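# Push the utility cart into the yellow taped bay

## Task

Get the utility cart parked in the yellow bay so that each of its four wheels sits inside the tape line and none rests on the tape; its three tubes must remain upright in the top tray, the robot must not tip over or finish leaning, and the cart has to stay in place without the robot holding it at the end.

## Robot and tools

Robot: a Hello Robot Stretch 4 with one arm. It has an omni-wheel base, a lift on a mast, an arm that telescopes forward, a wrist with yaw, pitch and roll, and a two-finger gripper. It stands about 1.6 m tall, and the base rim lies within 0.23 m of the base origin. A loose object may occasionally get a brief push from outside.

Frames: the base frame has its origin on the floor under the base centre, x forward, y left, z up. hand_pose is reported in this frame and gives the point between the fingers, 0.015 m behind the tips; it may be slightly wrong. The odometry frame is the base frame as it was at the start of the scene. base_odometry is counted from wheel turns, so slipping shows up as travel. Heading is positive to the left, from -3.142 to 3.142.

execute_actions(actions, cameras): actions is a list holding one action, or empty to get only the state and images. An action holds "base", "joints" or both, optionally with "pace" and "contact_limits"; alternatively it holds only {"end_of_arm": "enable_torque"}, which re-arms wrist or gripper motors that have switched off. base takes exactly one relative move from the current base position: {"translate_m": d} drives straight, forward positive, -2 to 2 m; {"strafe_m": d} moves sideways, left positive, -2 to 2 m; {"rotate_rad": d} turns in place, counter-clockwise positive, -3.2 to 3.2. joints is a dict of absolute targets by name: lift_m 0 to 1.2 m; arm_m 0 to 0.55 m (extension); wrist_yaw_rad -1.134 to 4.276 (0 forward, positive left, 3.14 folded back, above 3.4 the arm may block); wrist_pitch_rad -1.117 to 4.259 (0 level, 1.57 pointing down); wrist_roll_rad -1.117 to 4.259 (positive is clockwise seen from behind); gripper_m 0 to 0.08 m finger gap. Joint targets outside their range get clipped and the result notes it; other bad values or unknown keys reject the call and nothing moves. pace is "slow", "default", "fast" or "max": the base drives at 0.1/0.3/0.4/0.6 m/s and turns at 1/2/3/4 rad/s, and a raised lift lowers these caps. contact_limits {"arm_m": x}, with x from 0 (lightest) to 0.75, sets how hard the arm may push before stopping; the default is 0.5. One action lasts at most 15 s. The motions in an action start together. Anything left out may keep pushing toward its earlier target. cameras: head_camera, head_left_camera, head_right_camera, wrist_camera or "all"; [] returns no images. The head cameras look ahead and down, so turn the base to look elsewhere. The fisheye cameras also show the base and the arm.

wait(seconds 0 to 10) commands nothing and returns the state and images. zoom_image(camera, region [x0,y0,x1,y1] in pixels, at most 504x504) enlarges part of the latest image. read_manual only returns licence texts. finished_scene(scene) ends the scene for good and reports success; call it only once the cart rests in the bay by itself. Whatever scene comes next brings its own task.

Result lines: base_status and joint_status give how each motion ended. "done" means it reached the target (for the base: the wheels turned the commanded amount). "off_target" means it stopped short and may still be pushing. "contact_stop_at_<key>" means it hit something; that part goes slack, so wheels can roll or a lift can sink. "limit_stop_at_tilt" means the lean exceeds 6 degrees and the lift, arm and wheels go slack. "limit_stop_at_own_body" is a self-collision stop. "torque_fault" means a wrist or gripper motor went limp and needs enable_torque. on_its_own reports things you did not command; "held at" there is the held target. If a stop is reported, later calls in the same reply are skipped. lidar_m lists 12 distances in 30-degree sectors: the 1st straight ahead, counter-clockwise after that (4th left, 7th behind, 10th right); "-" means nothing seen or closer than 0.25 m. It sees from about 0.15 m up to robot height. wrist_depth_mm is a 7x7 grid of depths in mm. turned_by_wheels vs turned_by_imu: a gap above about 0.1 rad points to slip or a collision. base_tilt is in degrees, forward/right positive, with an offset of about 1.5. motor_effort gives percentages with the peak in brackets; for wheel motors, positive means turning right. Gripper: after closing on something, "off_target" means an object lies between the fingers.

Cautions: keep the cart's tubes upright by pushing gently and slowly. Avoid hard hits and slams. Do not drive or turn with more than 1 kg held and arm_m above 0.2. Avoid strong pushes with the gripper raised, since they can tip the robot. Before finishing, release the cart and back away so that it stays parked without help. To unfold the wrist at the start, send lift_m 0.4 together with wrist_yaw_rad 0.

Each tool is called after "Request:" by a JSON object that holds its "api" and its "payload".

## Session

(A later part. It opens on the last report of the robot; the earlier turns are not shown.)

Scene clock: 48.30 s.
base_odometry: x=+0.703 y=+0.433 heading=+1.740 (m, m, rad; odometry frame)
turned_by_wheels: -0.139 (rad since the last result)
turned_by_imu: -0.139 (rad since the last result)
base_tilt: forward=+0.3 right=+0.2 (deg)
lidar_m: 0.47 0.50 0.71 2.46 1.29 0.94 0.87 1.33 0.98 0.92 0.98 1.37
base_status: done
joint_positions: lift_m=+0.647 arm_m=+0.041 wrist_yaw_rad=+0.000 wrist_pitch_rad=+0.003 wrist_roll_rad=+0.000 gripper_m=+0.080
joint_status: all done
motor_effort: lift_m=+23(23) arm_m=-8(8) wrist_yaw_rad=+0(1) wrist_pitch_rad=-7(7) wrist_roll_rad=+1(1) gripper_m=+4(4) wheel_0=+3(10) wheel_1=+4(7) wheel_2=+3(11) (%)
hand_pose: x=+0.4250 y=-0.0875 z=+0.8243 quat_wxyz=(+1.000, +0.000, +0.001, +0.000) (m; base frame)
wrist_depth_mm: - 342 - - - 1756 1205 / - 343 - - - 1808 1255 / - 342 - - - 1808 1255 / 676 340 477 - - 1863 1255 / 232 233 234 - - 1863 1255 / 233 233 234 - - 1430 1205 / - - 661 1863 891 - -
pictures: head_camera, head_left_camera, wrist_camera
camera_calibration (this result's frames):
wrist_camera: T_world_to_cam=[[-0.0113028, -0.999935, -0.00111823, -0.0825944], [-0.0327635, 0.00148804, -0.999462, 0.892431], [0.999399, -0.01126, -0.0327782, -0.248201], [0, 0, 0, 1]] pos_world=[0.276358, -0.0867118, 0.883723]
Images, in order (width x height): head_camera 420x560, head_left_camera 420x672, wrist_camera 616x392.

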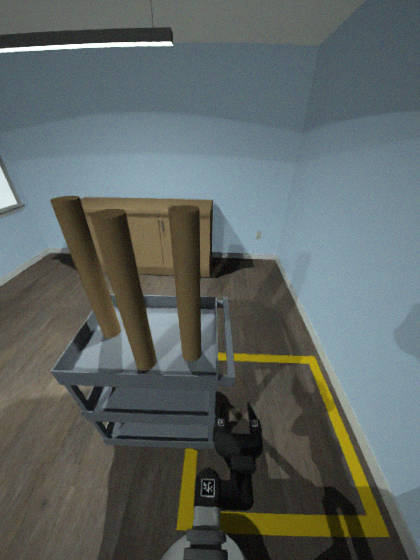

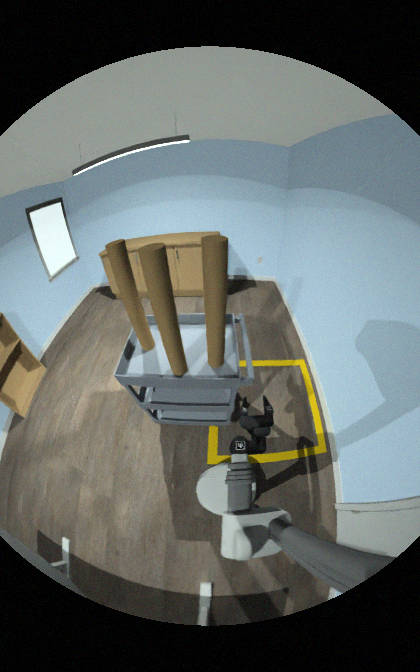

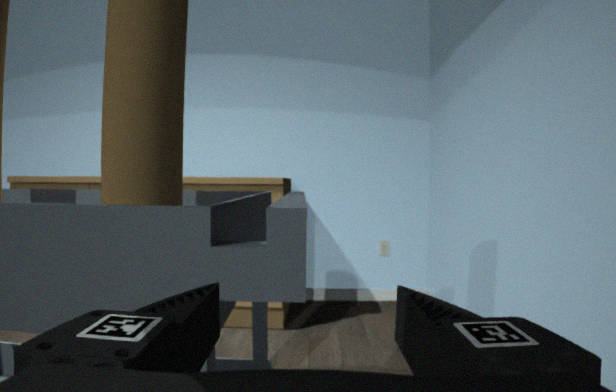

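Request:
{"api": "execute_actions", "payload": {"actions": [{"base": {"strafe_m": 0.79}, "pace": "fast"}], "cameras": ["head_camera", "wrist_camera", "head_right_camera"]}}

Scene clock: 61.73 s.
base_odometry: x=-0.076 y=+0.301 heading=+1.740 (m, m, rad; odometry frame)
turned_by_wheels: +0.000 (rad since the last result)
turned_by_imu: -0.005 (rad since the last result)
base_tilt: forward=+0.3 right=+0.2 (deg)
lidar_m: 0.75 2.50 1.74 1.67 2.09 0.94 0.86 0.93 1.79 1.71 0.70 0.50
base_status: done
joint_positions: lift_m=+0.647 arm_m=+0.041 wrist_yaw_rad=+0.000 wrist_pitch_rad=+0.003 wrist_roll_rad=+0.000 gripper_m=+0.080
joint_status: not commanded
motor_effort: lift_m=+22(23) arm_m=-8(8) wrist_yaw_rad=+0(1) wrist_pitch_rad=-8(7) wrist_roll_rad=+2(0) gripper_m=+5(4) wheel_0=+1(16) wheel_1=-3(14) wheel_2=+0(0) (%)
hand_pose: x=+0.4250 y=-0.0874 z=+0.8243 quat_wxyz=(+1.000, +0.000, +0.001, +0.000) (m; base frame)
wrist_depth_mm: - - - - - 442 - / - - - - - 445 - / - - - - - 449 - / - - - - 676 436 668 / - - - - 462 234 220 / - - - - 640 220 220 / - - 1708 1863 407 - -
pictures: head_camera, head_right_camera, wrist_camera
camera_calibration (this result's frames):
wrist_camera: T_world_to_cam=[[-0.0112353, -0.999936, -0.00111825, -0.0826086], [-0.0327635, 0.00148585, -0.999462, 0.892468], [0.9994, -0.0111926, -0.0327781, -0.248198], [0, 0, 0, 1]] pos_world=[0.276361, -0.0867074, 0.88376]
Images, in order (width x height): head_camera 420x560, head_right_camera 420x672, wrist_camera 616x392.

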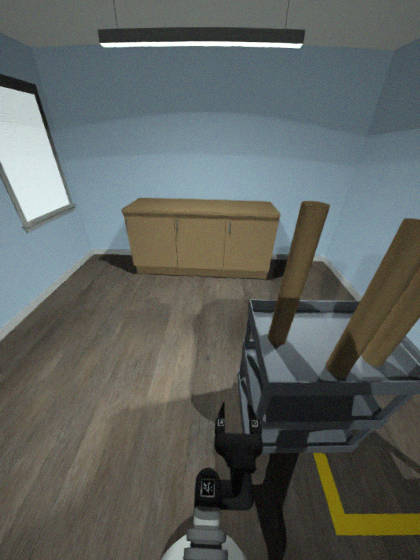

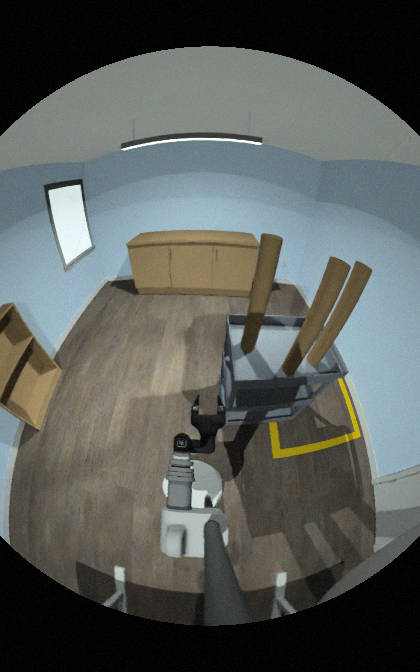

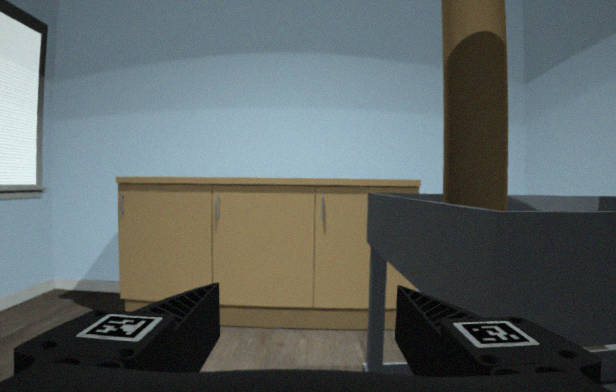

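Request:
{"api": "zoom_image", "payload": {"camera": "wrist_camera", "region": [340, 160, 616, 392]}}

Request:
{"api": "zoom_image", "payload": {"camera": "head_camera", "region": [180, 280, 420, 520]}}

Region (340, 160, 616, 392) of wrist_camera's 616x392 image, scaled by 1.826; it fills the top 424 rows of this view, and the rest is white.

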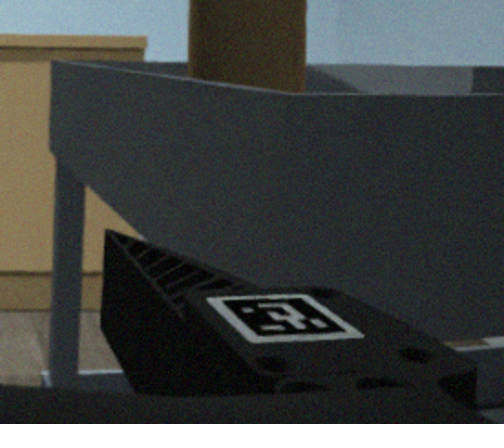

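Region (180, 280, 420, 520) of head_camera's 420x560 image, scaled by 2.100, with more detail than that image has.

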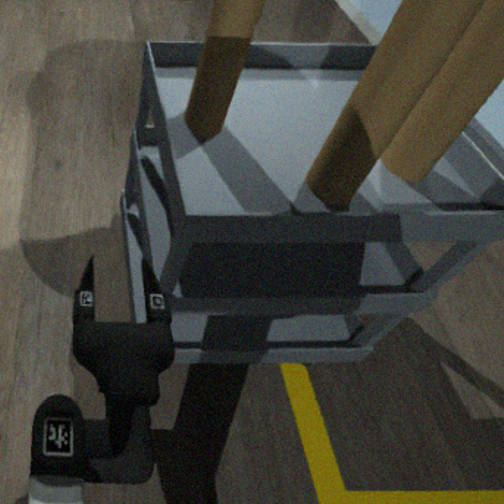

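Request:
{"api": "execute_actions", "payload": {"actions": [{"base": {"strafe_m": -0.03}, "joints": {"arm_m": 0.438}, "pace": "fast"}], "cameras": ["head_camera", "wrist_camera", "head_right_camera"]}}

Scene clock: 65.30 s.
base_odometry: x=-0.047 y=+0.306 heading=+1.740 (m, m, rad; odometry frame)
turned_by_wheels: +0.000 (rad since the last result)
turned_by_imu: -0.001 (rad since the last result)
base_tilt: forward=+0.3 right=+0.2 (deg)
lidar_m: 0.73 2.52 1.75 1.71 2.10 0.93 0.88 0.93 1.76 1.69 0.70 0.52
base_status: done
joint_positions: lift_m=+0.647 arm_m=+0.437 wrist_yaw_rad=+0.000 wrist_pitch_rad=+0.003 wrist_roll_rad=+0.000 gripper_m=+0.080
joint_status: all done
motor_effort: lift_m=+22(22) arm_m=+8(9) wrist_yaw_rad=-1(2) wrist_pitch_rad=-8(7) wrist_roll_rad=+0(3) gripper_m=+4(4) wheel_0=+3(16) wheel_1=+0(13) wheel_2=-1(3) (%)
hand_pose: x=+0.8202 y=-0.0874 z=+0.8243 quat_wxyz=(+1.000, +0.000, +0.001, +0.000) (m; base frame)
wrist_depth_mm: - - - - - - - / - - - - - - - / - - - - - - - / - 1756 1756 1756 1708 - - / - 1756 1756 1756 1708 157 - / - 1808 1708 1708 1756 134 - / - - 1708 1756 904 - -
pictures: head_camera, head_right_camera, wrist_camera
camera_calibration (this result's frames):
wrist_camera: T_world_to_cam=[[-0.0109361, -0.999939, -0.00123218, -0.0782564], [-0.0326927, 0.00158915, -0.999464, 0.905385], [0.999406, -0.0108899, -0.0327081, -0.643212], [0, 0, 0, 1]] pos_world=[0.671573, -0.0866949, 0.883765]
Images, in order (width x height): head_camera 420x560, head_right_camera 420x672, wrist_camera 616x392.

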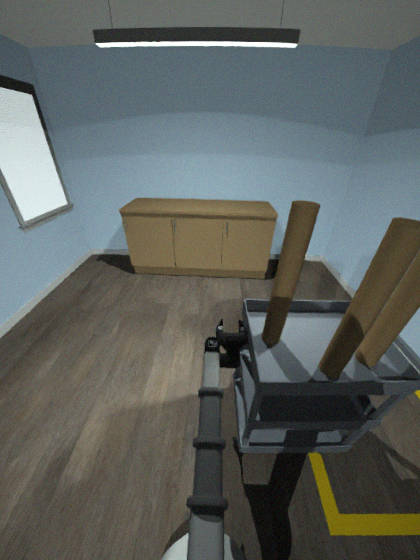

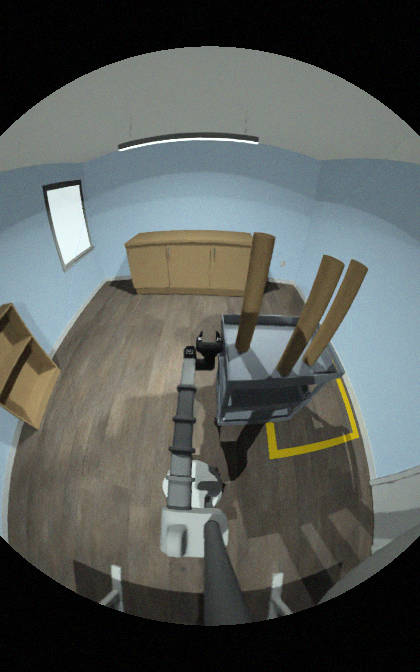

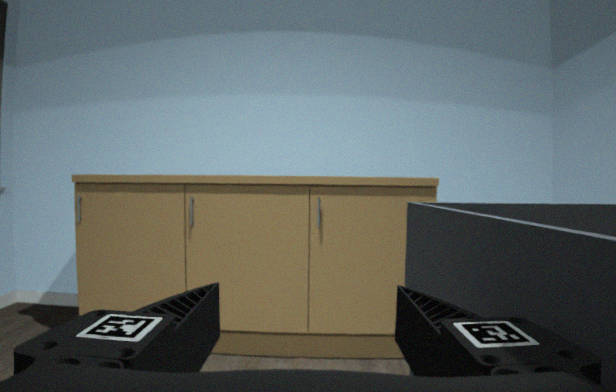

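Request:
{"api": "zoom_image", "payload": {"camera": "head_camera", "region": [180, 285, 320, 405]}}

Request:
{"api": "zoom_image", "payload": {"camera": "wrist_camera", "region": [360, 170, 616, 392]}}

Region (180, 285, 320, 405) of head_camera's 420x560 image, scaled by 3.600, with more detail than that image has; it fills the top 432 rows of this view, and the rest is white.

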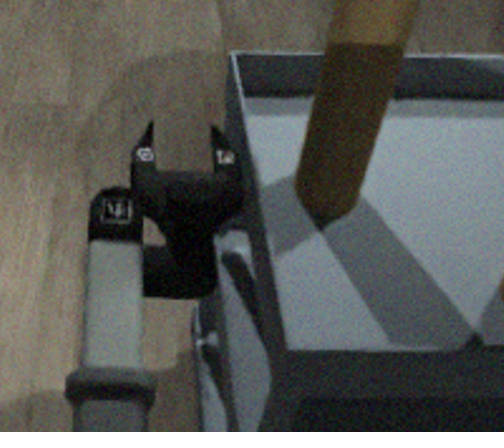

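Region (360, 170, 616, 392) of wrist_camera's 616x392 image, scaled by 1.969; it fills the top 437 rows of this view, and the rest is white.

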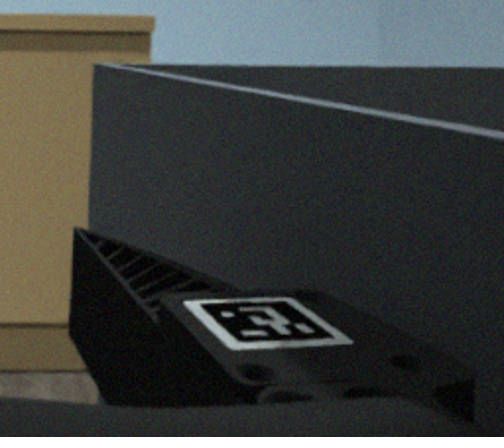

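Request:
{"api": "execute_actions", "payload": {"actions": [{"base": {"strafe_m": -0.62}}]}}

Scene clock: 69.77 s.
base_odometry: x=+0.564 y=+0.411 heading=+1.740 (m, m, rad; odometry frame)
turned_by_wheels: +0.001 (rad since the last result)
turned_by_imu: +0.009 (rad since the last result)
base_tilt: forward=+0.3 right=+0.2 (deg)
lidar_m: 0.68 2.48 2.43 2.32 1.25 0.90 0.89 1.47 1.09 1.07 0.81 0.52
base_status: done
joint_positions: lift_m=+0.647 arm_m=+0.437 wrist_yaw_rad=+0.000 wrist_pitch_rad=+0.003 wrist_roll_rad=+0.000 gripper_m=+0.080
joint_status: not commanded
motor_effort: lift_m=+22(22) arm_m=+8(8) wrist_yaw_rad=-1(29) wrist_pitch_rad=-8(7) wrist_roll_rad=+0(3) gripper_m=+4(4) wheel_0=+5(26) wheel_1=-2(9) wheel_2=+4(11) (%)
hand_pose: x=+0.8202 y=-0.0873 z=+0.8243 quat_wxyz=(+1.000, +0.000, +0.001, +0.000) (m; base frame)
wrist_depth_mm: - - - - - - 1464 / - - - - - - 1499 / - - - - - - 1499 / 1756 1756 1708 - - 1863 1430 / 1808 1808 1756 1708 208 131 - / 1756 1756 1708 1756 205 116 - / - - 1708 1756 175 - -
pictures: head_camera, head_left_camera, head_right_camera, wrist_camera
camera_calibration (this result's frames):
wrist_camera: T_world_to_cam=[[-0.0107789, -0.999941, -0.00106755, -0.0784875], [-0.0326483, 0.00141897, -0.999466, 0.905353], [0.999409, -0.0107383, -0.0326616, -0.643273], [0, 0, 0, 1]] pos_world=[0.671605, -0.0866752, 0.883775]
Images, in order (width x height): head_camera 420x560, head_left_camera 420x672, head_right_camera 420x672, wrist_camera 616x392.

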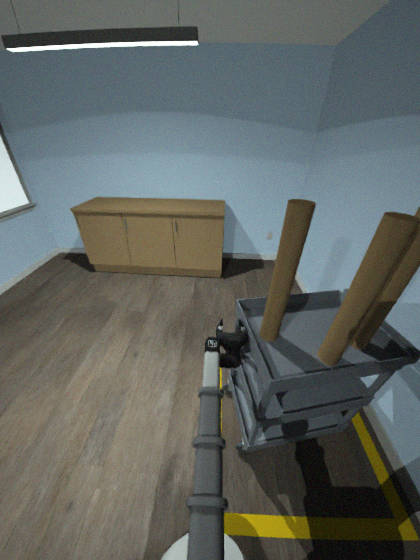

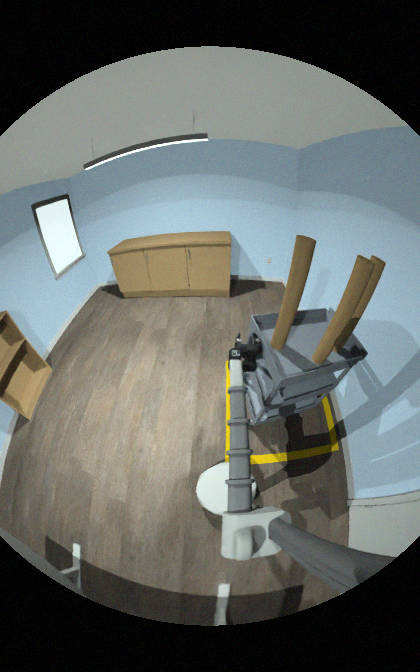

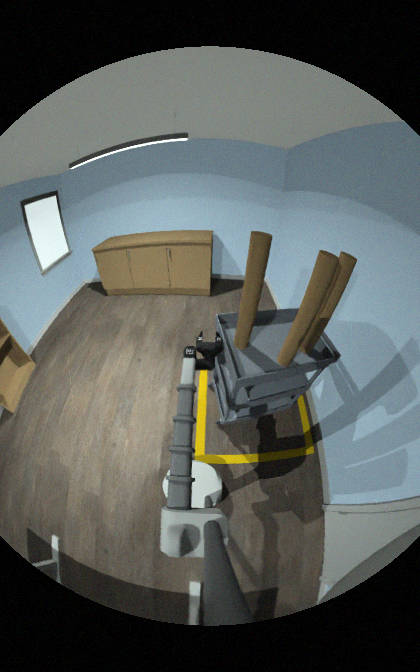

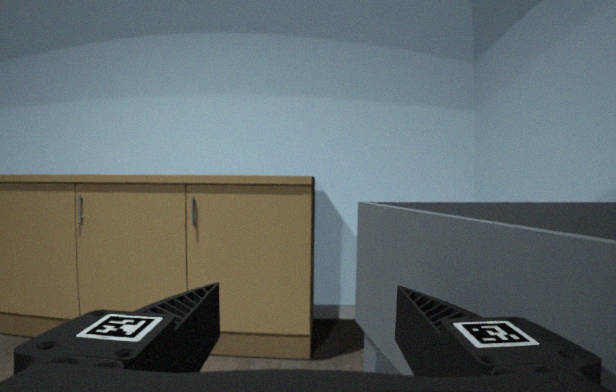

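Request:
{"api": "zoom_image", "payload": {"camera": "head_camera", "region": [180, 270, 420, 560]}}

Request:
{"api": "zoom_image", "payload": {"camera": "head_right_camera", "region": [160, 290, 380, 500]}}

Region (180, 270, 420, 560) of head_camera's 420x560 image, scaled by 1.738, with more detail than that image has; it fills the left 417 columns of this view, and the rest is white.

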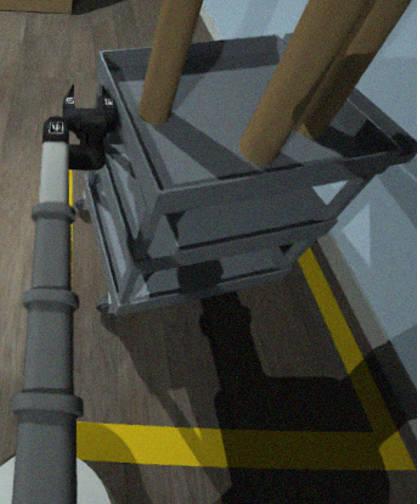

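Region (160, 290, 380, 500) of head_right_camera's 420x672 image, scaled by 2.291, with more detail than that image has; it fills the top 481 rows of this view, and the rest is white.

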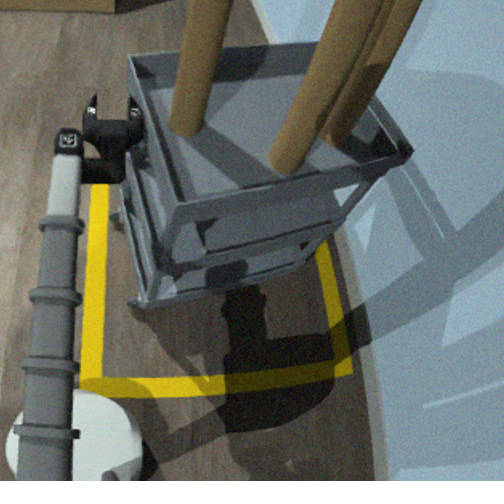

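Request:
{"api": "zoom_image", "payload": {"camera": "head_camera", "region": [200, 360, 300, 470]}}

Request:
{"api": "zoom_image", "payload": {"camera": "head_right_camera", "region": [190, 350, 280, 440]}}

Region (200, 360, 300, 470) of head_camera's 420x560 image, scaled by 4.582, with more detail than that image has; it fills the left 458 columns of this view, and the rest is white.

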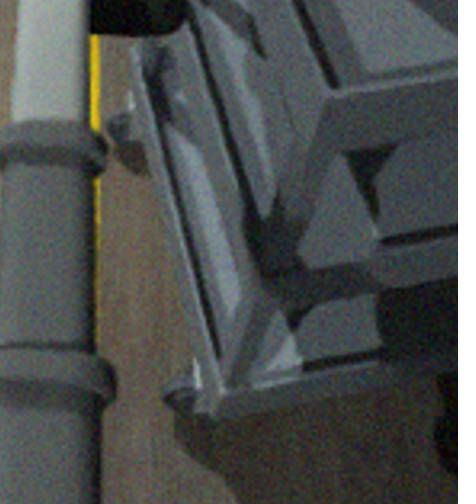

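Region (190, 350, 280, 440) of head_right_camera's 420x672 image, scaled by 5.600, with more detail than that image has.

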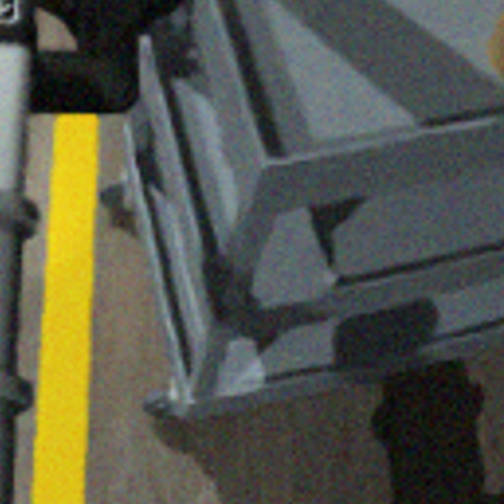

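Request:
{"api": "execute_actions", "payload": {"actions": [{"base": {"strafe_m": -0.085}}]}}

Scene clock: 75.00 s.
base_odometry: x=+0.648 y=+0.425 heading=+1.741 (m, m, rad; odometry frame)
turned_by_wheels: +0.000 (rad since the last result)
turned_by_imu: +0.000 (rad since the last result)
base_tilt: forward=+0.3 right=+0.2 (deg)
lidar_m: 0.69 2.49 2.51 2.40 1.29 0.94 0.87 1.39 1.04 0.98 0.81 0.54
base_status: done
joint_positions: lift_m=+0.647 arm_m=+0.437 wrist_yaw_rad=+0.000 wrist_pitch_rad=+0.003 wrist_roll_rad=+0.000 gripper_m=+0.080
joint_status: not commanded
motor_effort: lift_m=+22(22) arm_m=+7(8) wrist_yaw_rad=-1(26) wrist_pitch_rad=-7(7) wrist_roll_rad=+1(2) gripper_m=+4(3) wheel_0=+4(30) wheel_1=-3(9) wheel_2=+3(7) (%)
hand_pose: x=+0.8203 y=-0.0874 z=+0.8243 quat_wxyz=(+1.000, +0.000, +0.001, +0.000) (m; base frame)
wrist_depth_mm: - - - - - - 1336 / - - - - - - 1336 / - - - - - - 1366 / 1756 1756 1708 - - 1708 1281 / 1756 1756 1756 - 236 151 - / 1756 1756 1708 - 234 134 - / - - 1708 1756 208 - -
pictures: head_camera, head_left_camera, head_right_camera, wrist_camera
camera_calibration (this result's frames):
wrist_camera: T_world_to_cam=[[-0.0109496, -0.999939, -0.00106761, -0.0783832], [-0.032648, 0.0014246, -0.999466, 0.905354], [0.999407, -0.0109089, -0.0326616, -0.643312], [0, 0, 0, 1]] pos_world=[0.67163, -0.0866861, 0.883775]
Images, in order (width x height): head_camera 420x560, head_left_camera 420x672, head_right_camera 420x672, wrist_camera 616x392.

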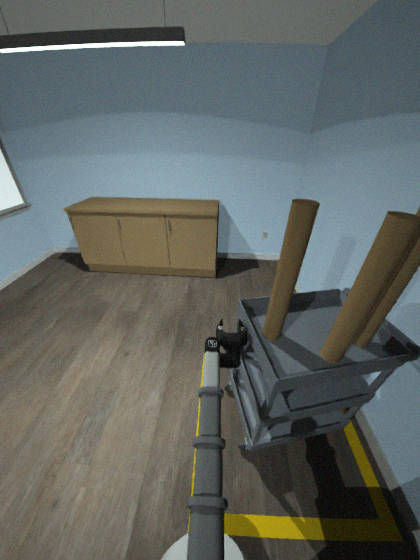

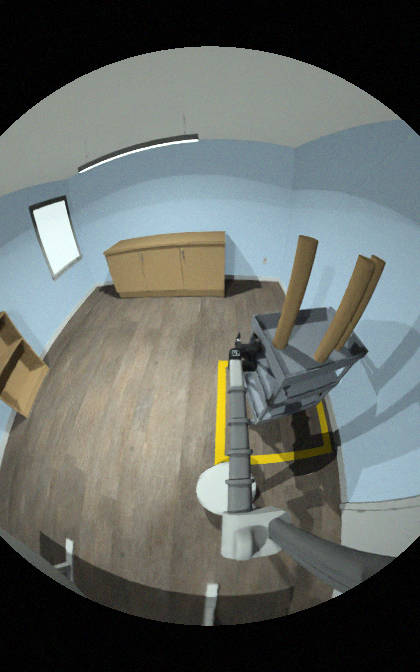

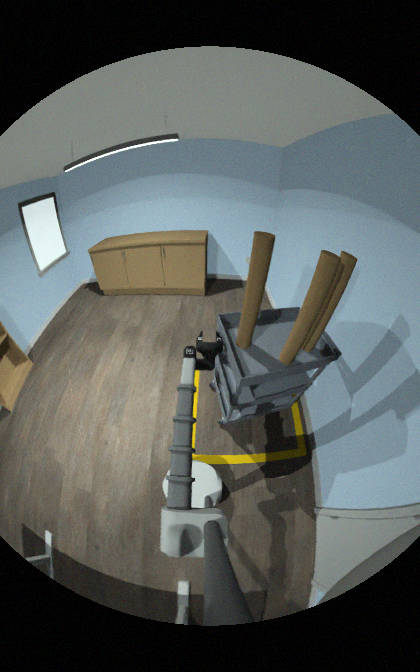

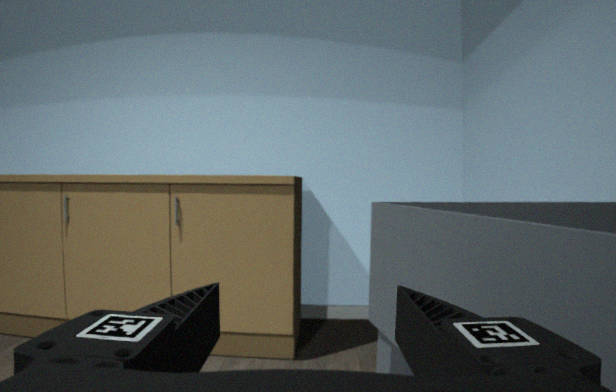

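Request:
{"api": "execute_actions", "payload": {"actions": []}}

Scene clock: 75.40 s.
base_odometry: x=+0.648 y=+0.425 heading=+1.741 (m, m, rad; odometry frame)
turned_by_wheels: +0.000 (rad since the last result)
turned_by_imu: +0.000 (rad since the last result)
base_tilt: forward=+0.4 right=+0.2 (deg)
lidar_m: 0.72 2.53 2.49 2.40 1.29 0.93 0.89 1.37 1.03 1.00 0.83 0.53
base_status: done
joint_positions: lift_m=+0.647 arm_m=+0.437 wrist_yaw_rad=+0.000 wrist_pitch_rad=+0.003 wrist_roll_rad=+0.000 gripper_m=+0.080
joint_status: not commanded
motor_effort: lift_m=+22(22) arm_m=+7(8) wrist_yaw_rad=-1(26) wrist_pitch_rad=-8(7) wrist_roll_rad=+0(2) gripper_m=+5(3) wheel_0=+4(30) wheel_1=-3(9) wheel_2=+4(7) (%)
hand_pose: x=+0.8203 y=-0.0874 z=+0.8243 quat_wxyz=(+1.000, +0.000, +0.001, +0.000) (m; base frame)
wrist_depth_mm: - - - - - - 1336 / - - - - - - 1366 / - - - - - - 1366 / 1756 1756 1708 - - 1708 1281 / 1756 1756 1708 - 236 151 - / 1808 1756 1708 - 234 134 - / - - 1708 1808 208 - -
pictures: head_camera, head_left_camera, head_right_camera, wrist_camera
camera_calibration (this result's frames):
wrist_camera: T_world_to_cam=[[-0.0109496, -0.999939, -0.00106749, -0.0783833], [-0.0326482, 0.00142449, -0.999466, 0.905354], [0.999407, -0.0109089, -0.0326618, -0.643312], [0, 0, 0, 1]] pos_world=[0.67163, -0.0866861, 0.883775]
Images, in order (width x height): head_camera 420x560, head_left_camera 420x672, head_right_camera 420x672, wrist_camera 616x392.

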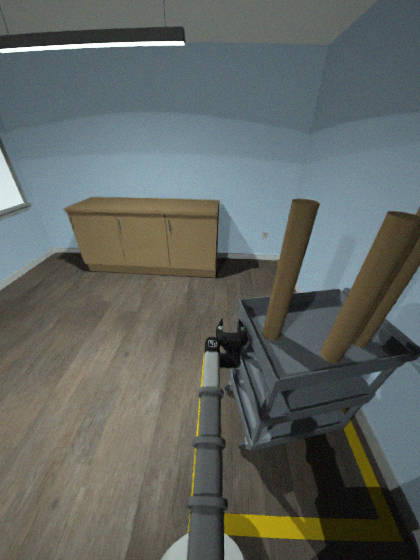

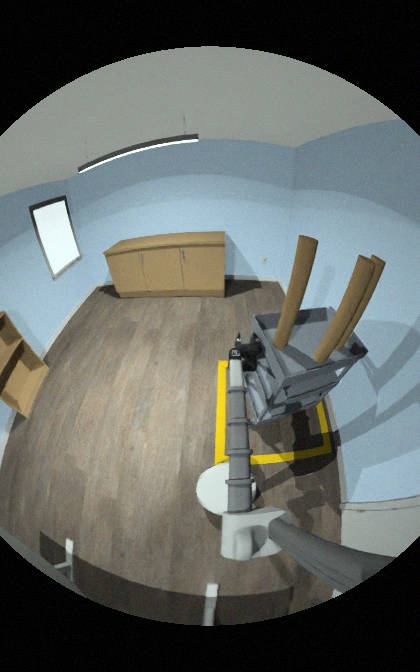

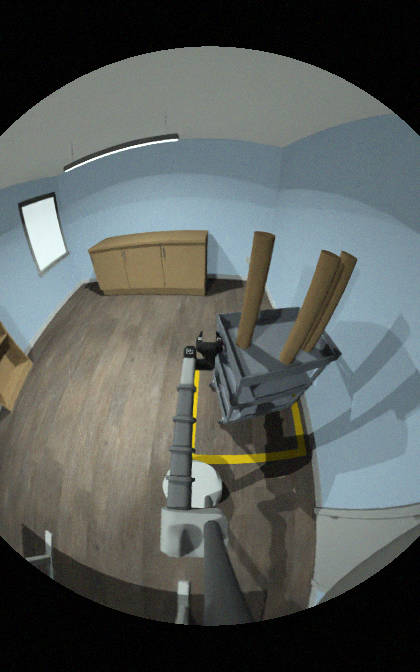

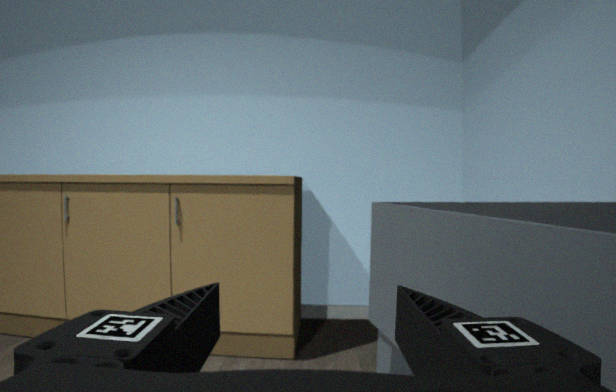

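Request:
{"api": "zoom_image", "payload": {"camera": "head_camera", "region": [180, 330, 420, 560]}}

Request:
{"api": "zoom_image", "payload": {"camera": "head_right_camera", "region": [160, 220, 380, 500]}}

Request:
{"api": "zoom_image", "payload": {"camera": "head_left_camera", "region": [190, 240, 400, 490]}}

Region (180, 330, 420, 560) of head_camera's 420x560 image, scaled by 2.100, with more detail than that image has; it fills the top 483 rows of this view, and the rest is white.

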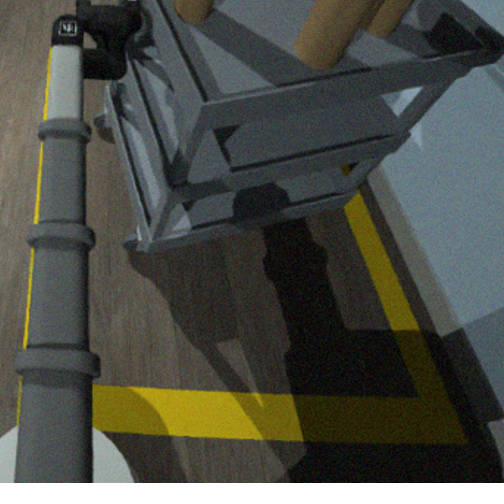

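Region (160, 220, 380, 500) of head_right_camera's 420x672 image, scaled by 1.800, with more detail than that image has; it fills the left 396 columns of this view, and the rest is white.

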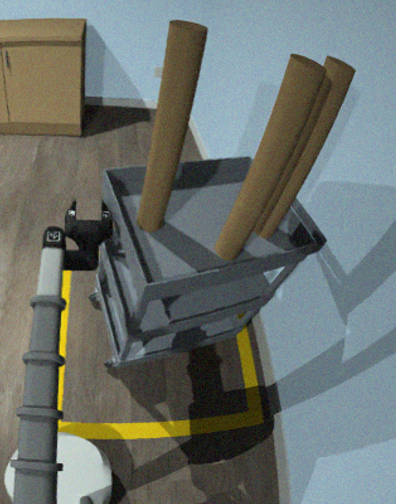

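Region (190, 240, 400, 490) of head_left_camera's 420x672 image, scaled by 2.016, with more detail than that image has; it fills the left 423 columns of this view, and the rest is white.

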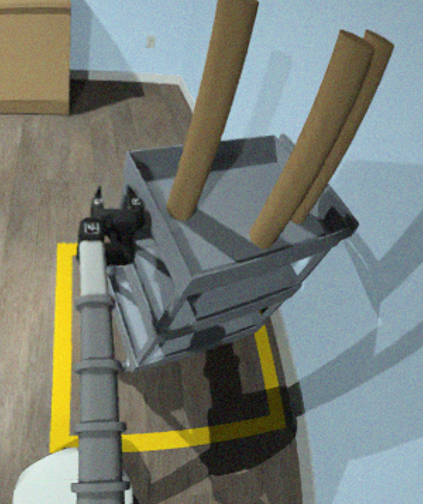

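Request:
{"api": "zoom_image", "payload": {"camera": "head_camera", "region": [200, 270, 420, 420]}}

Request:
{"api": "zoom_image", "payload": {"camera": "head_camera", "region": [200, 350, 320, 470]}}

Region (200, 270, 420, 420) of head_camera's 420x560 image, scaled by 2.291, with more detail than that image has; it fills the top 344 rows of this view, and the rest is white.

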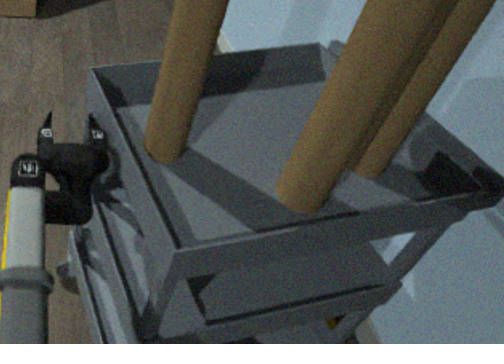

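Region (200, 350, 320, 470) of head_camera's 420x560 image, scaled by 4.200, with more detail than that image has.

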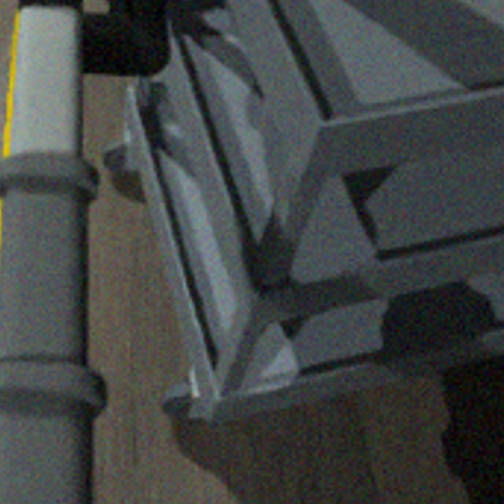

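Request:
{"api": "zoom_image", "payload": {"camera": "head_right_camera", "region": [170, 340, 260, 470]}}

Request:
{"api": "zoom_image", "payload": {"camera": "head_right_camera", "region": [240, 340, 340, 470]}}

Region (170, 340, 260, 470) of head_right_camera's 420x672 image, scaled by 3.877, with more detail than that image has; it fills the left 349 columns of this view, and the rest is white.

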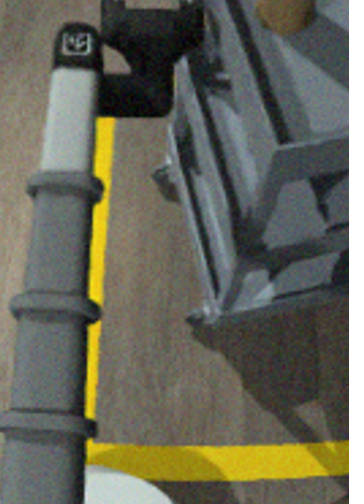

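Region (240, 340, 340, 470) of head_right_camera's 420x672 image, scaled by 3.877, with more detail than that image has; it fills the left 388 columns of this view, and the rest is white.

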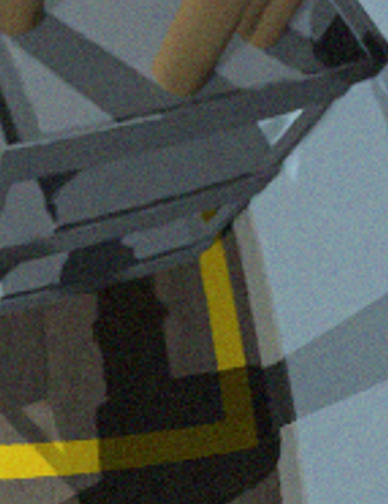

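Request:
{"api": "zoom_image", "payload": {"camera": "head_left_camera", "region": [200, 330, 280, 480]}}

Region (200, 330, 280, 480) of head_left_camera's 420x672 image, scaled by 3.360, with more detail than that image has; it fills the left 269 columns of this view, and the rest is white.

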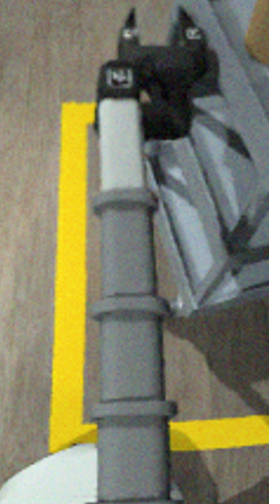

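Request:
{"api": "execute_actions", "payload": {"actions": [{"base": {"strafe_m": 0.07}}]}}

Scene clock: 80.30 s.
base_odometry: x=+0.579 y=+0.413 heading=+1.741 (m, m, rad; odometry frame)
turned_by_wheels: +0.000 (rad since the last result)
turned_by_imu: -0.002 (rad since the last result)
base_tilt: forward=+0.3 right=+0.2 (deg)
lidar_m: 0.86 2.50 2.41 2.33 1.28 0.93 0.87 1.47 1.09 1.06 0.78 0.57
base_status: done
joint_positions: lift_m=+0.647 arm_m=+0.437 wrist_yaw_rad=+0.000 wrist_pitch_rad=+0.003 wrist_roll_rad=+0.000 gripper_m=+0.080
joint_status: not commanded
motor_effort: lift_m=+22(22) arm_m=+7(8) wrist_yaw_rad=-1(1) wrist_pitch_rad=-7(7) wrist_roll_rad=+2(1) gripper_m=+4(3) wheel_0=-2(11) wheel_1=+2(11) wheel_2=+0(3) (%)
hand_pose: x=+0.8203 y=-0.0874 z=+0.8243 quat_wxyz=(+1.000, +0.000, +0.001, +0.000) (m; base frame)
wrist_depth_mm: - - - - - - 1430 / - - - - - - 1464 / - - - - - - 1464 / 1708 1708 1708 - - - 1430 / 1756 1756 1708 1756 - 251 200 / 1756 1756 1756 1756 - 213 - / - - 1708 1808 891 - -
pictures: head_camera, head_left_camera, head_right_camera, wrist_camera
camera_calibration (this result's frames):
wrist_camera: T_world_to_cam=[[-0.0110627, -0.999938, -0.00106736, -0.0783147], [-0.0326479, 0.00142805, -0.999466, 0.905354], [0.999406, -0.011022, -0.0326617, -0.643312], [0, 0, 0, 1]] pos_world=[0.671621, -0.0866933, 0.883775]
Images, in order (width x height): head_camera 420x560, head_left_camera 420x672, head_right_camera 420x672, wrist_camera 616x392.

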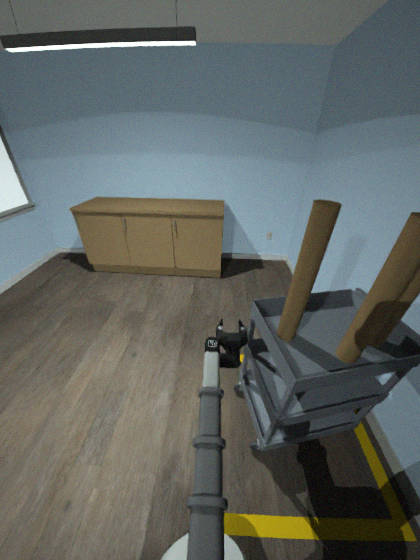

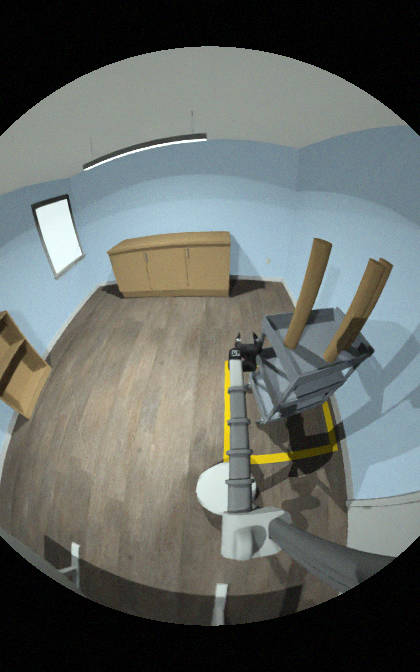

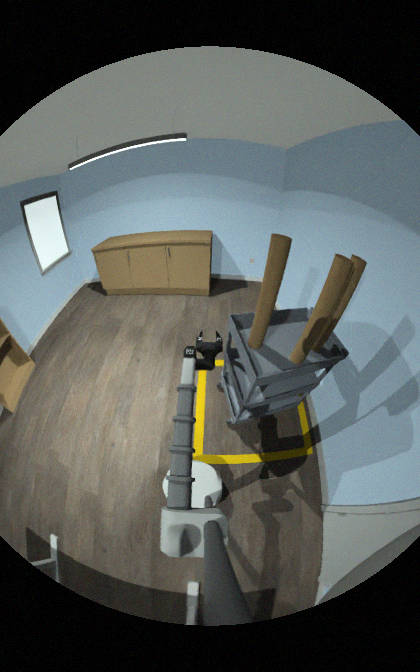

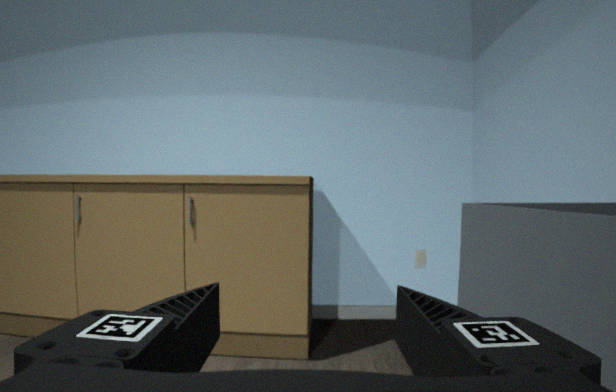

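Request:
{"api": "zoom_image", "payload": {"camera": "head_right_camera", "region": [170, 220, 380, 480]}}

Request:
{"api": "zoom_image", "payload": {"camera": "head_camera", "region": [200, 330, 420, 560]}}

Region (170, 220, 380, 480) of head_right_camera's 420x672 image, scaled by 1.938, with more detail than that image has; it fills the left 407 columns of this view, and the rest is white.

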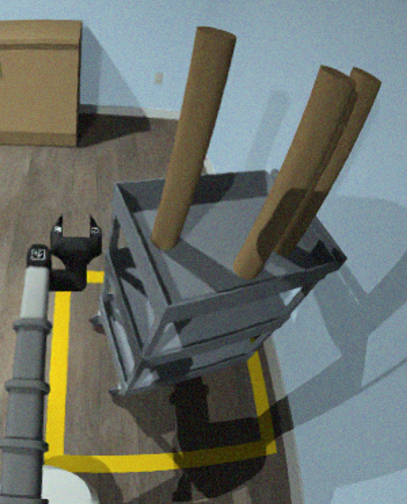

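Region (200, 330, 420, 560) of head_camera's 420x560 image, scaled by 2.191, with more detail than that image has; it fills the left 482 columns of this view, and the rest is white.

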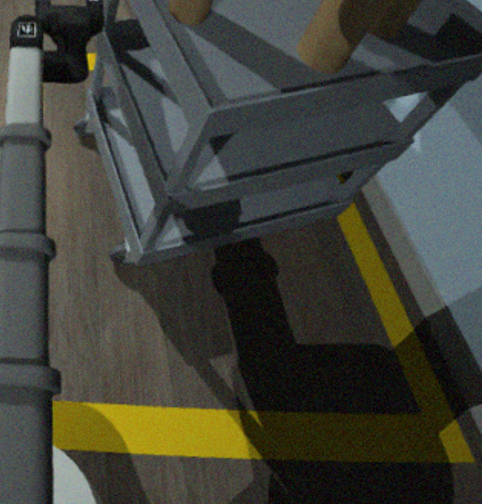

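Request:
{"api": "finished_scene", "payload": {"scene": 2}}

The scene is finished: the task was done.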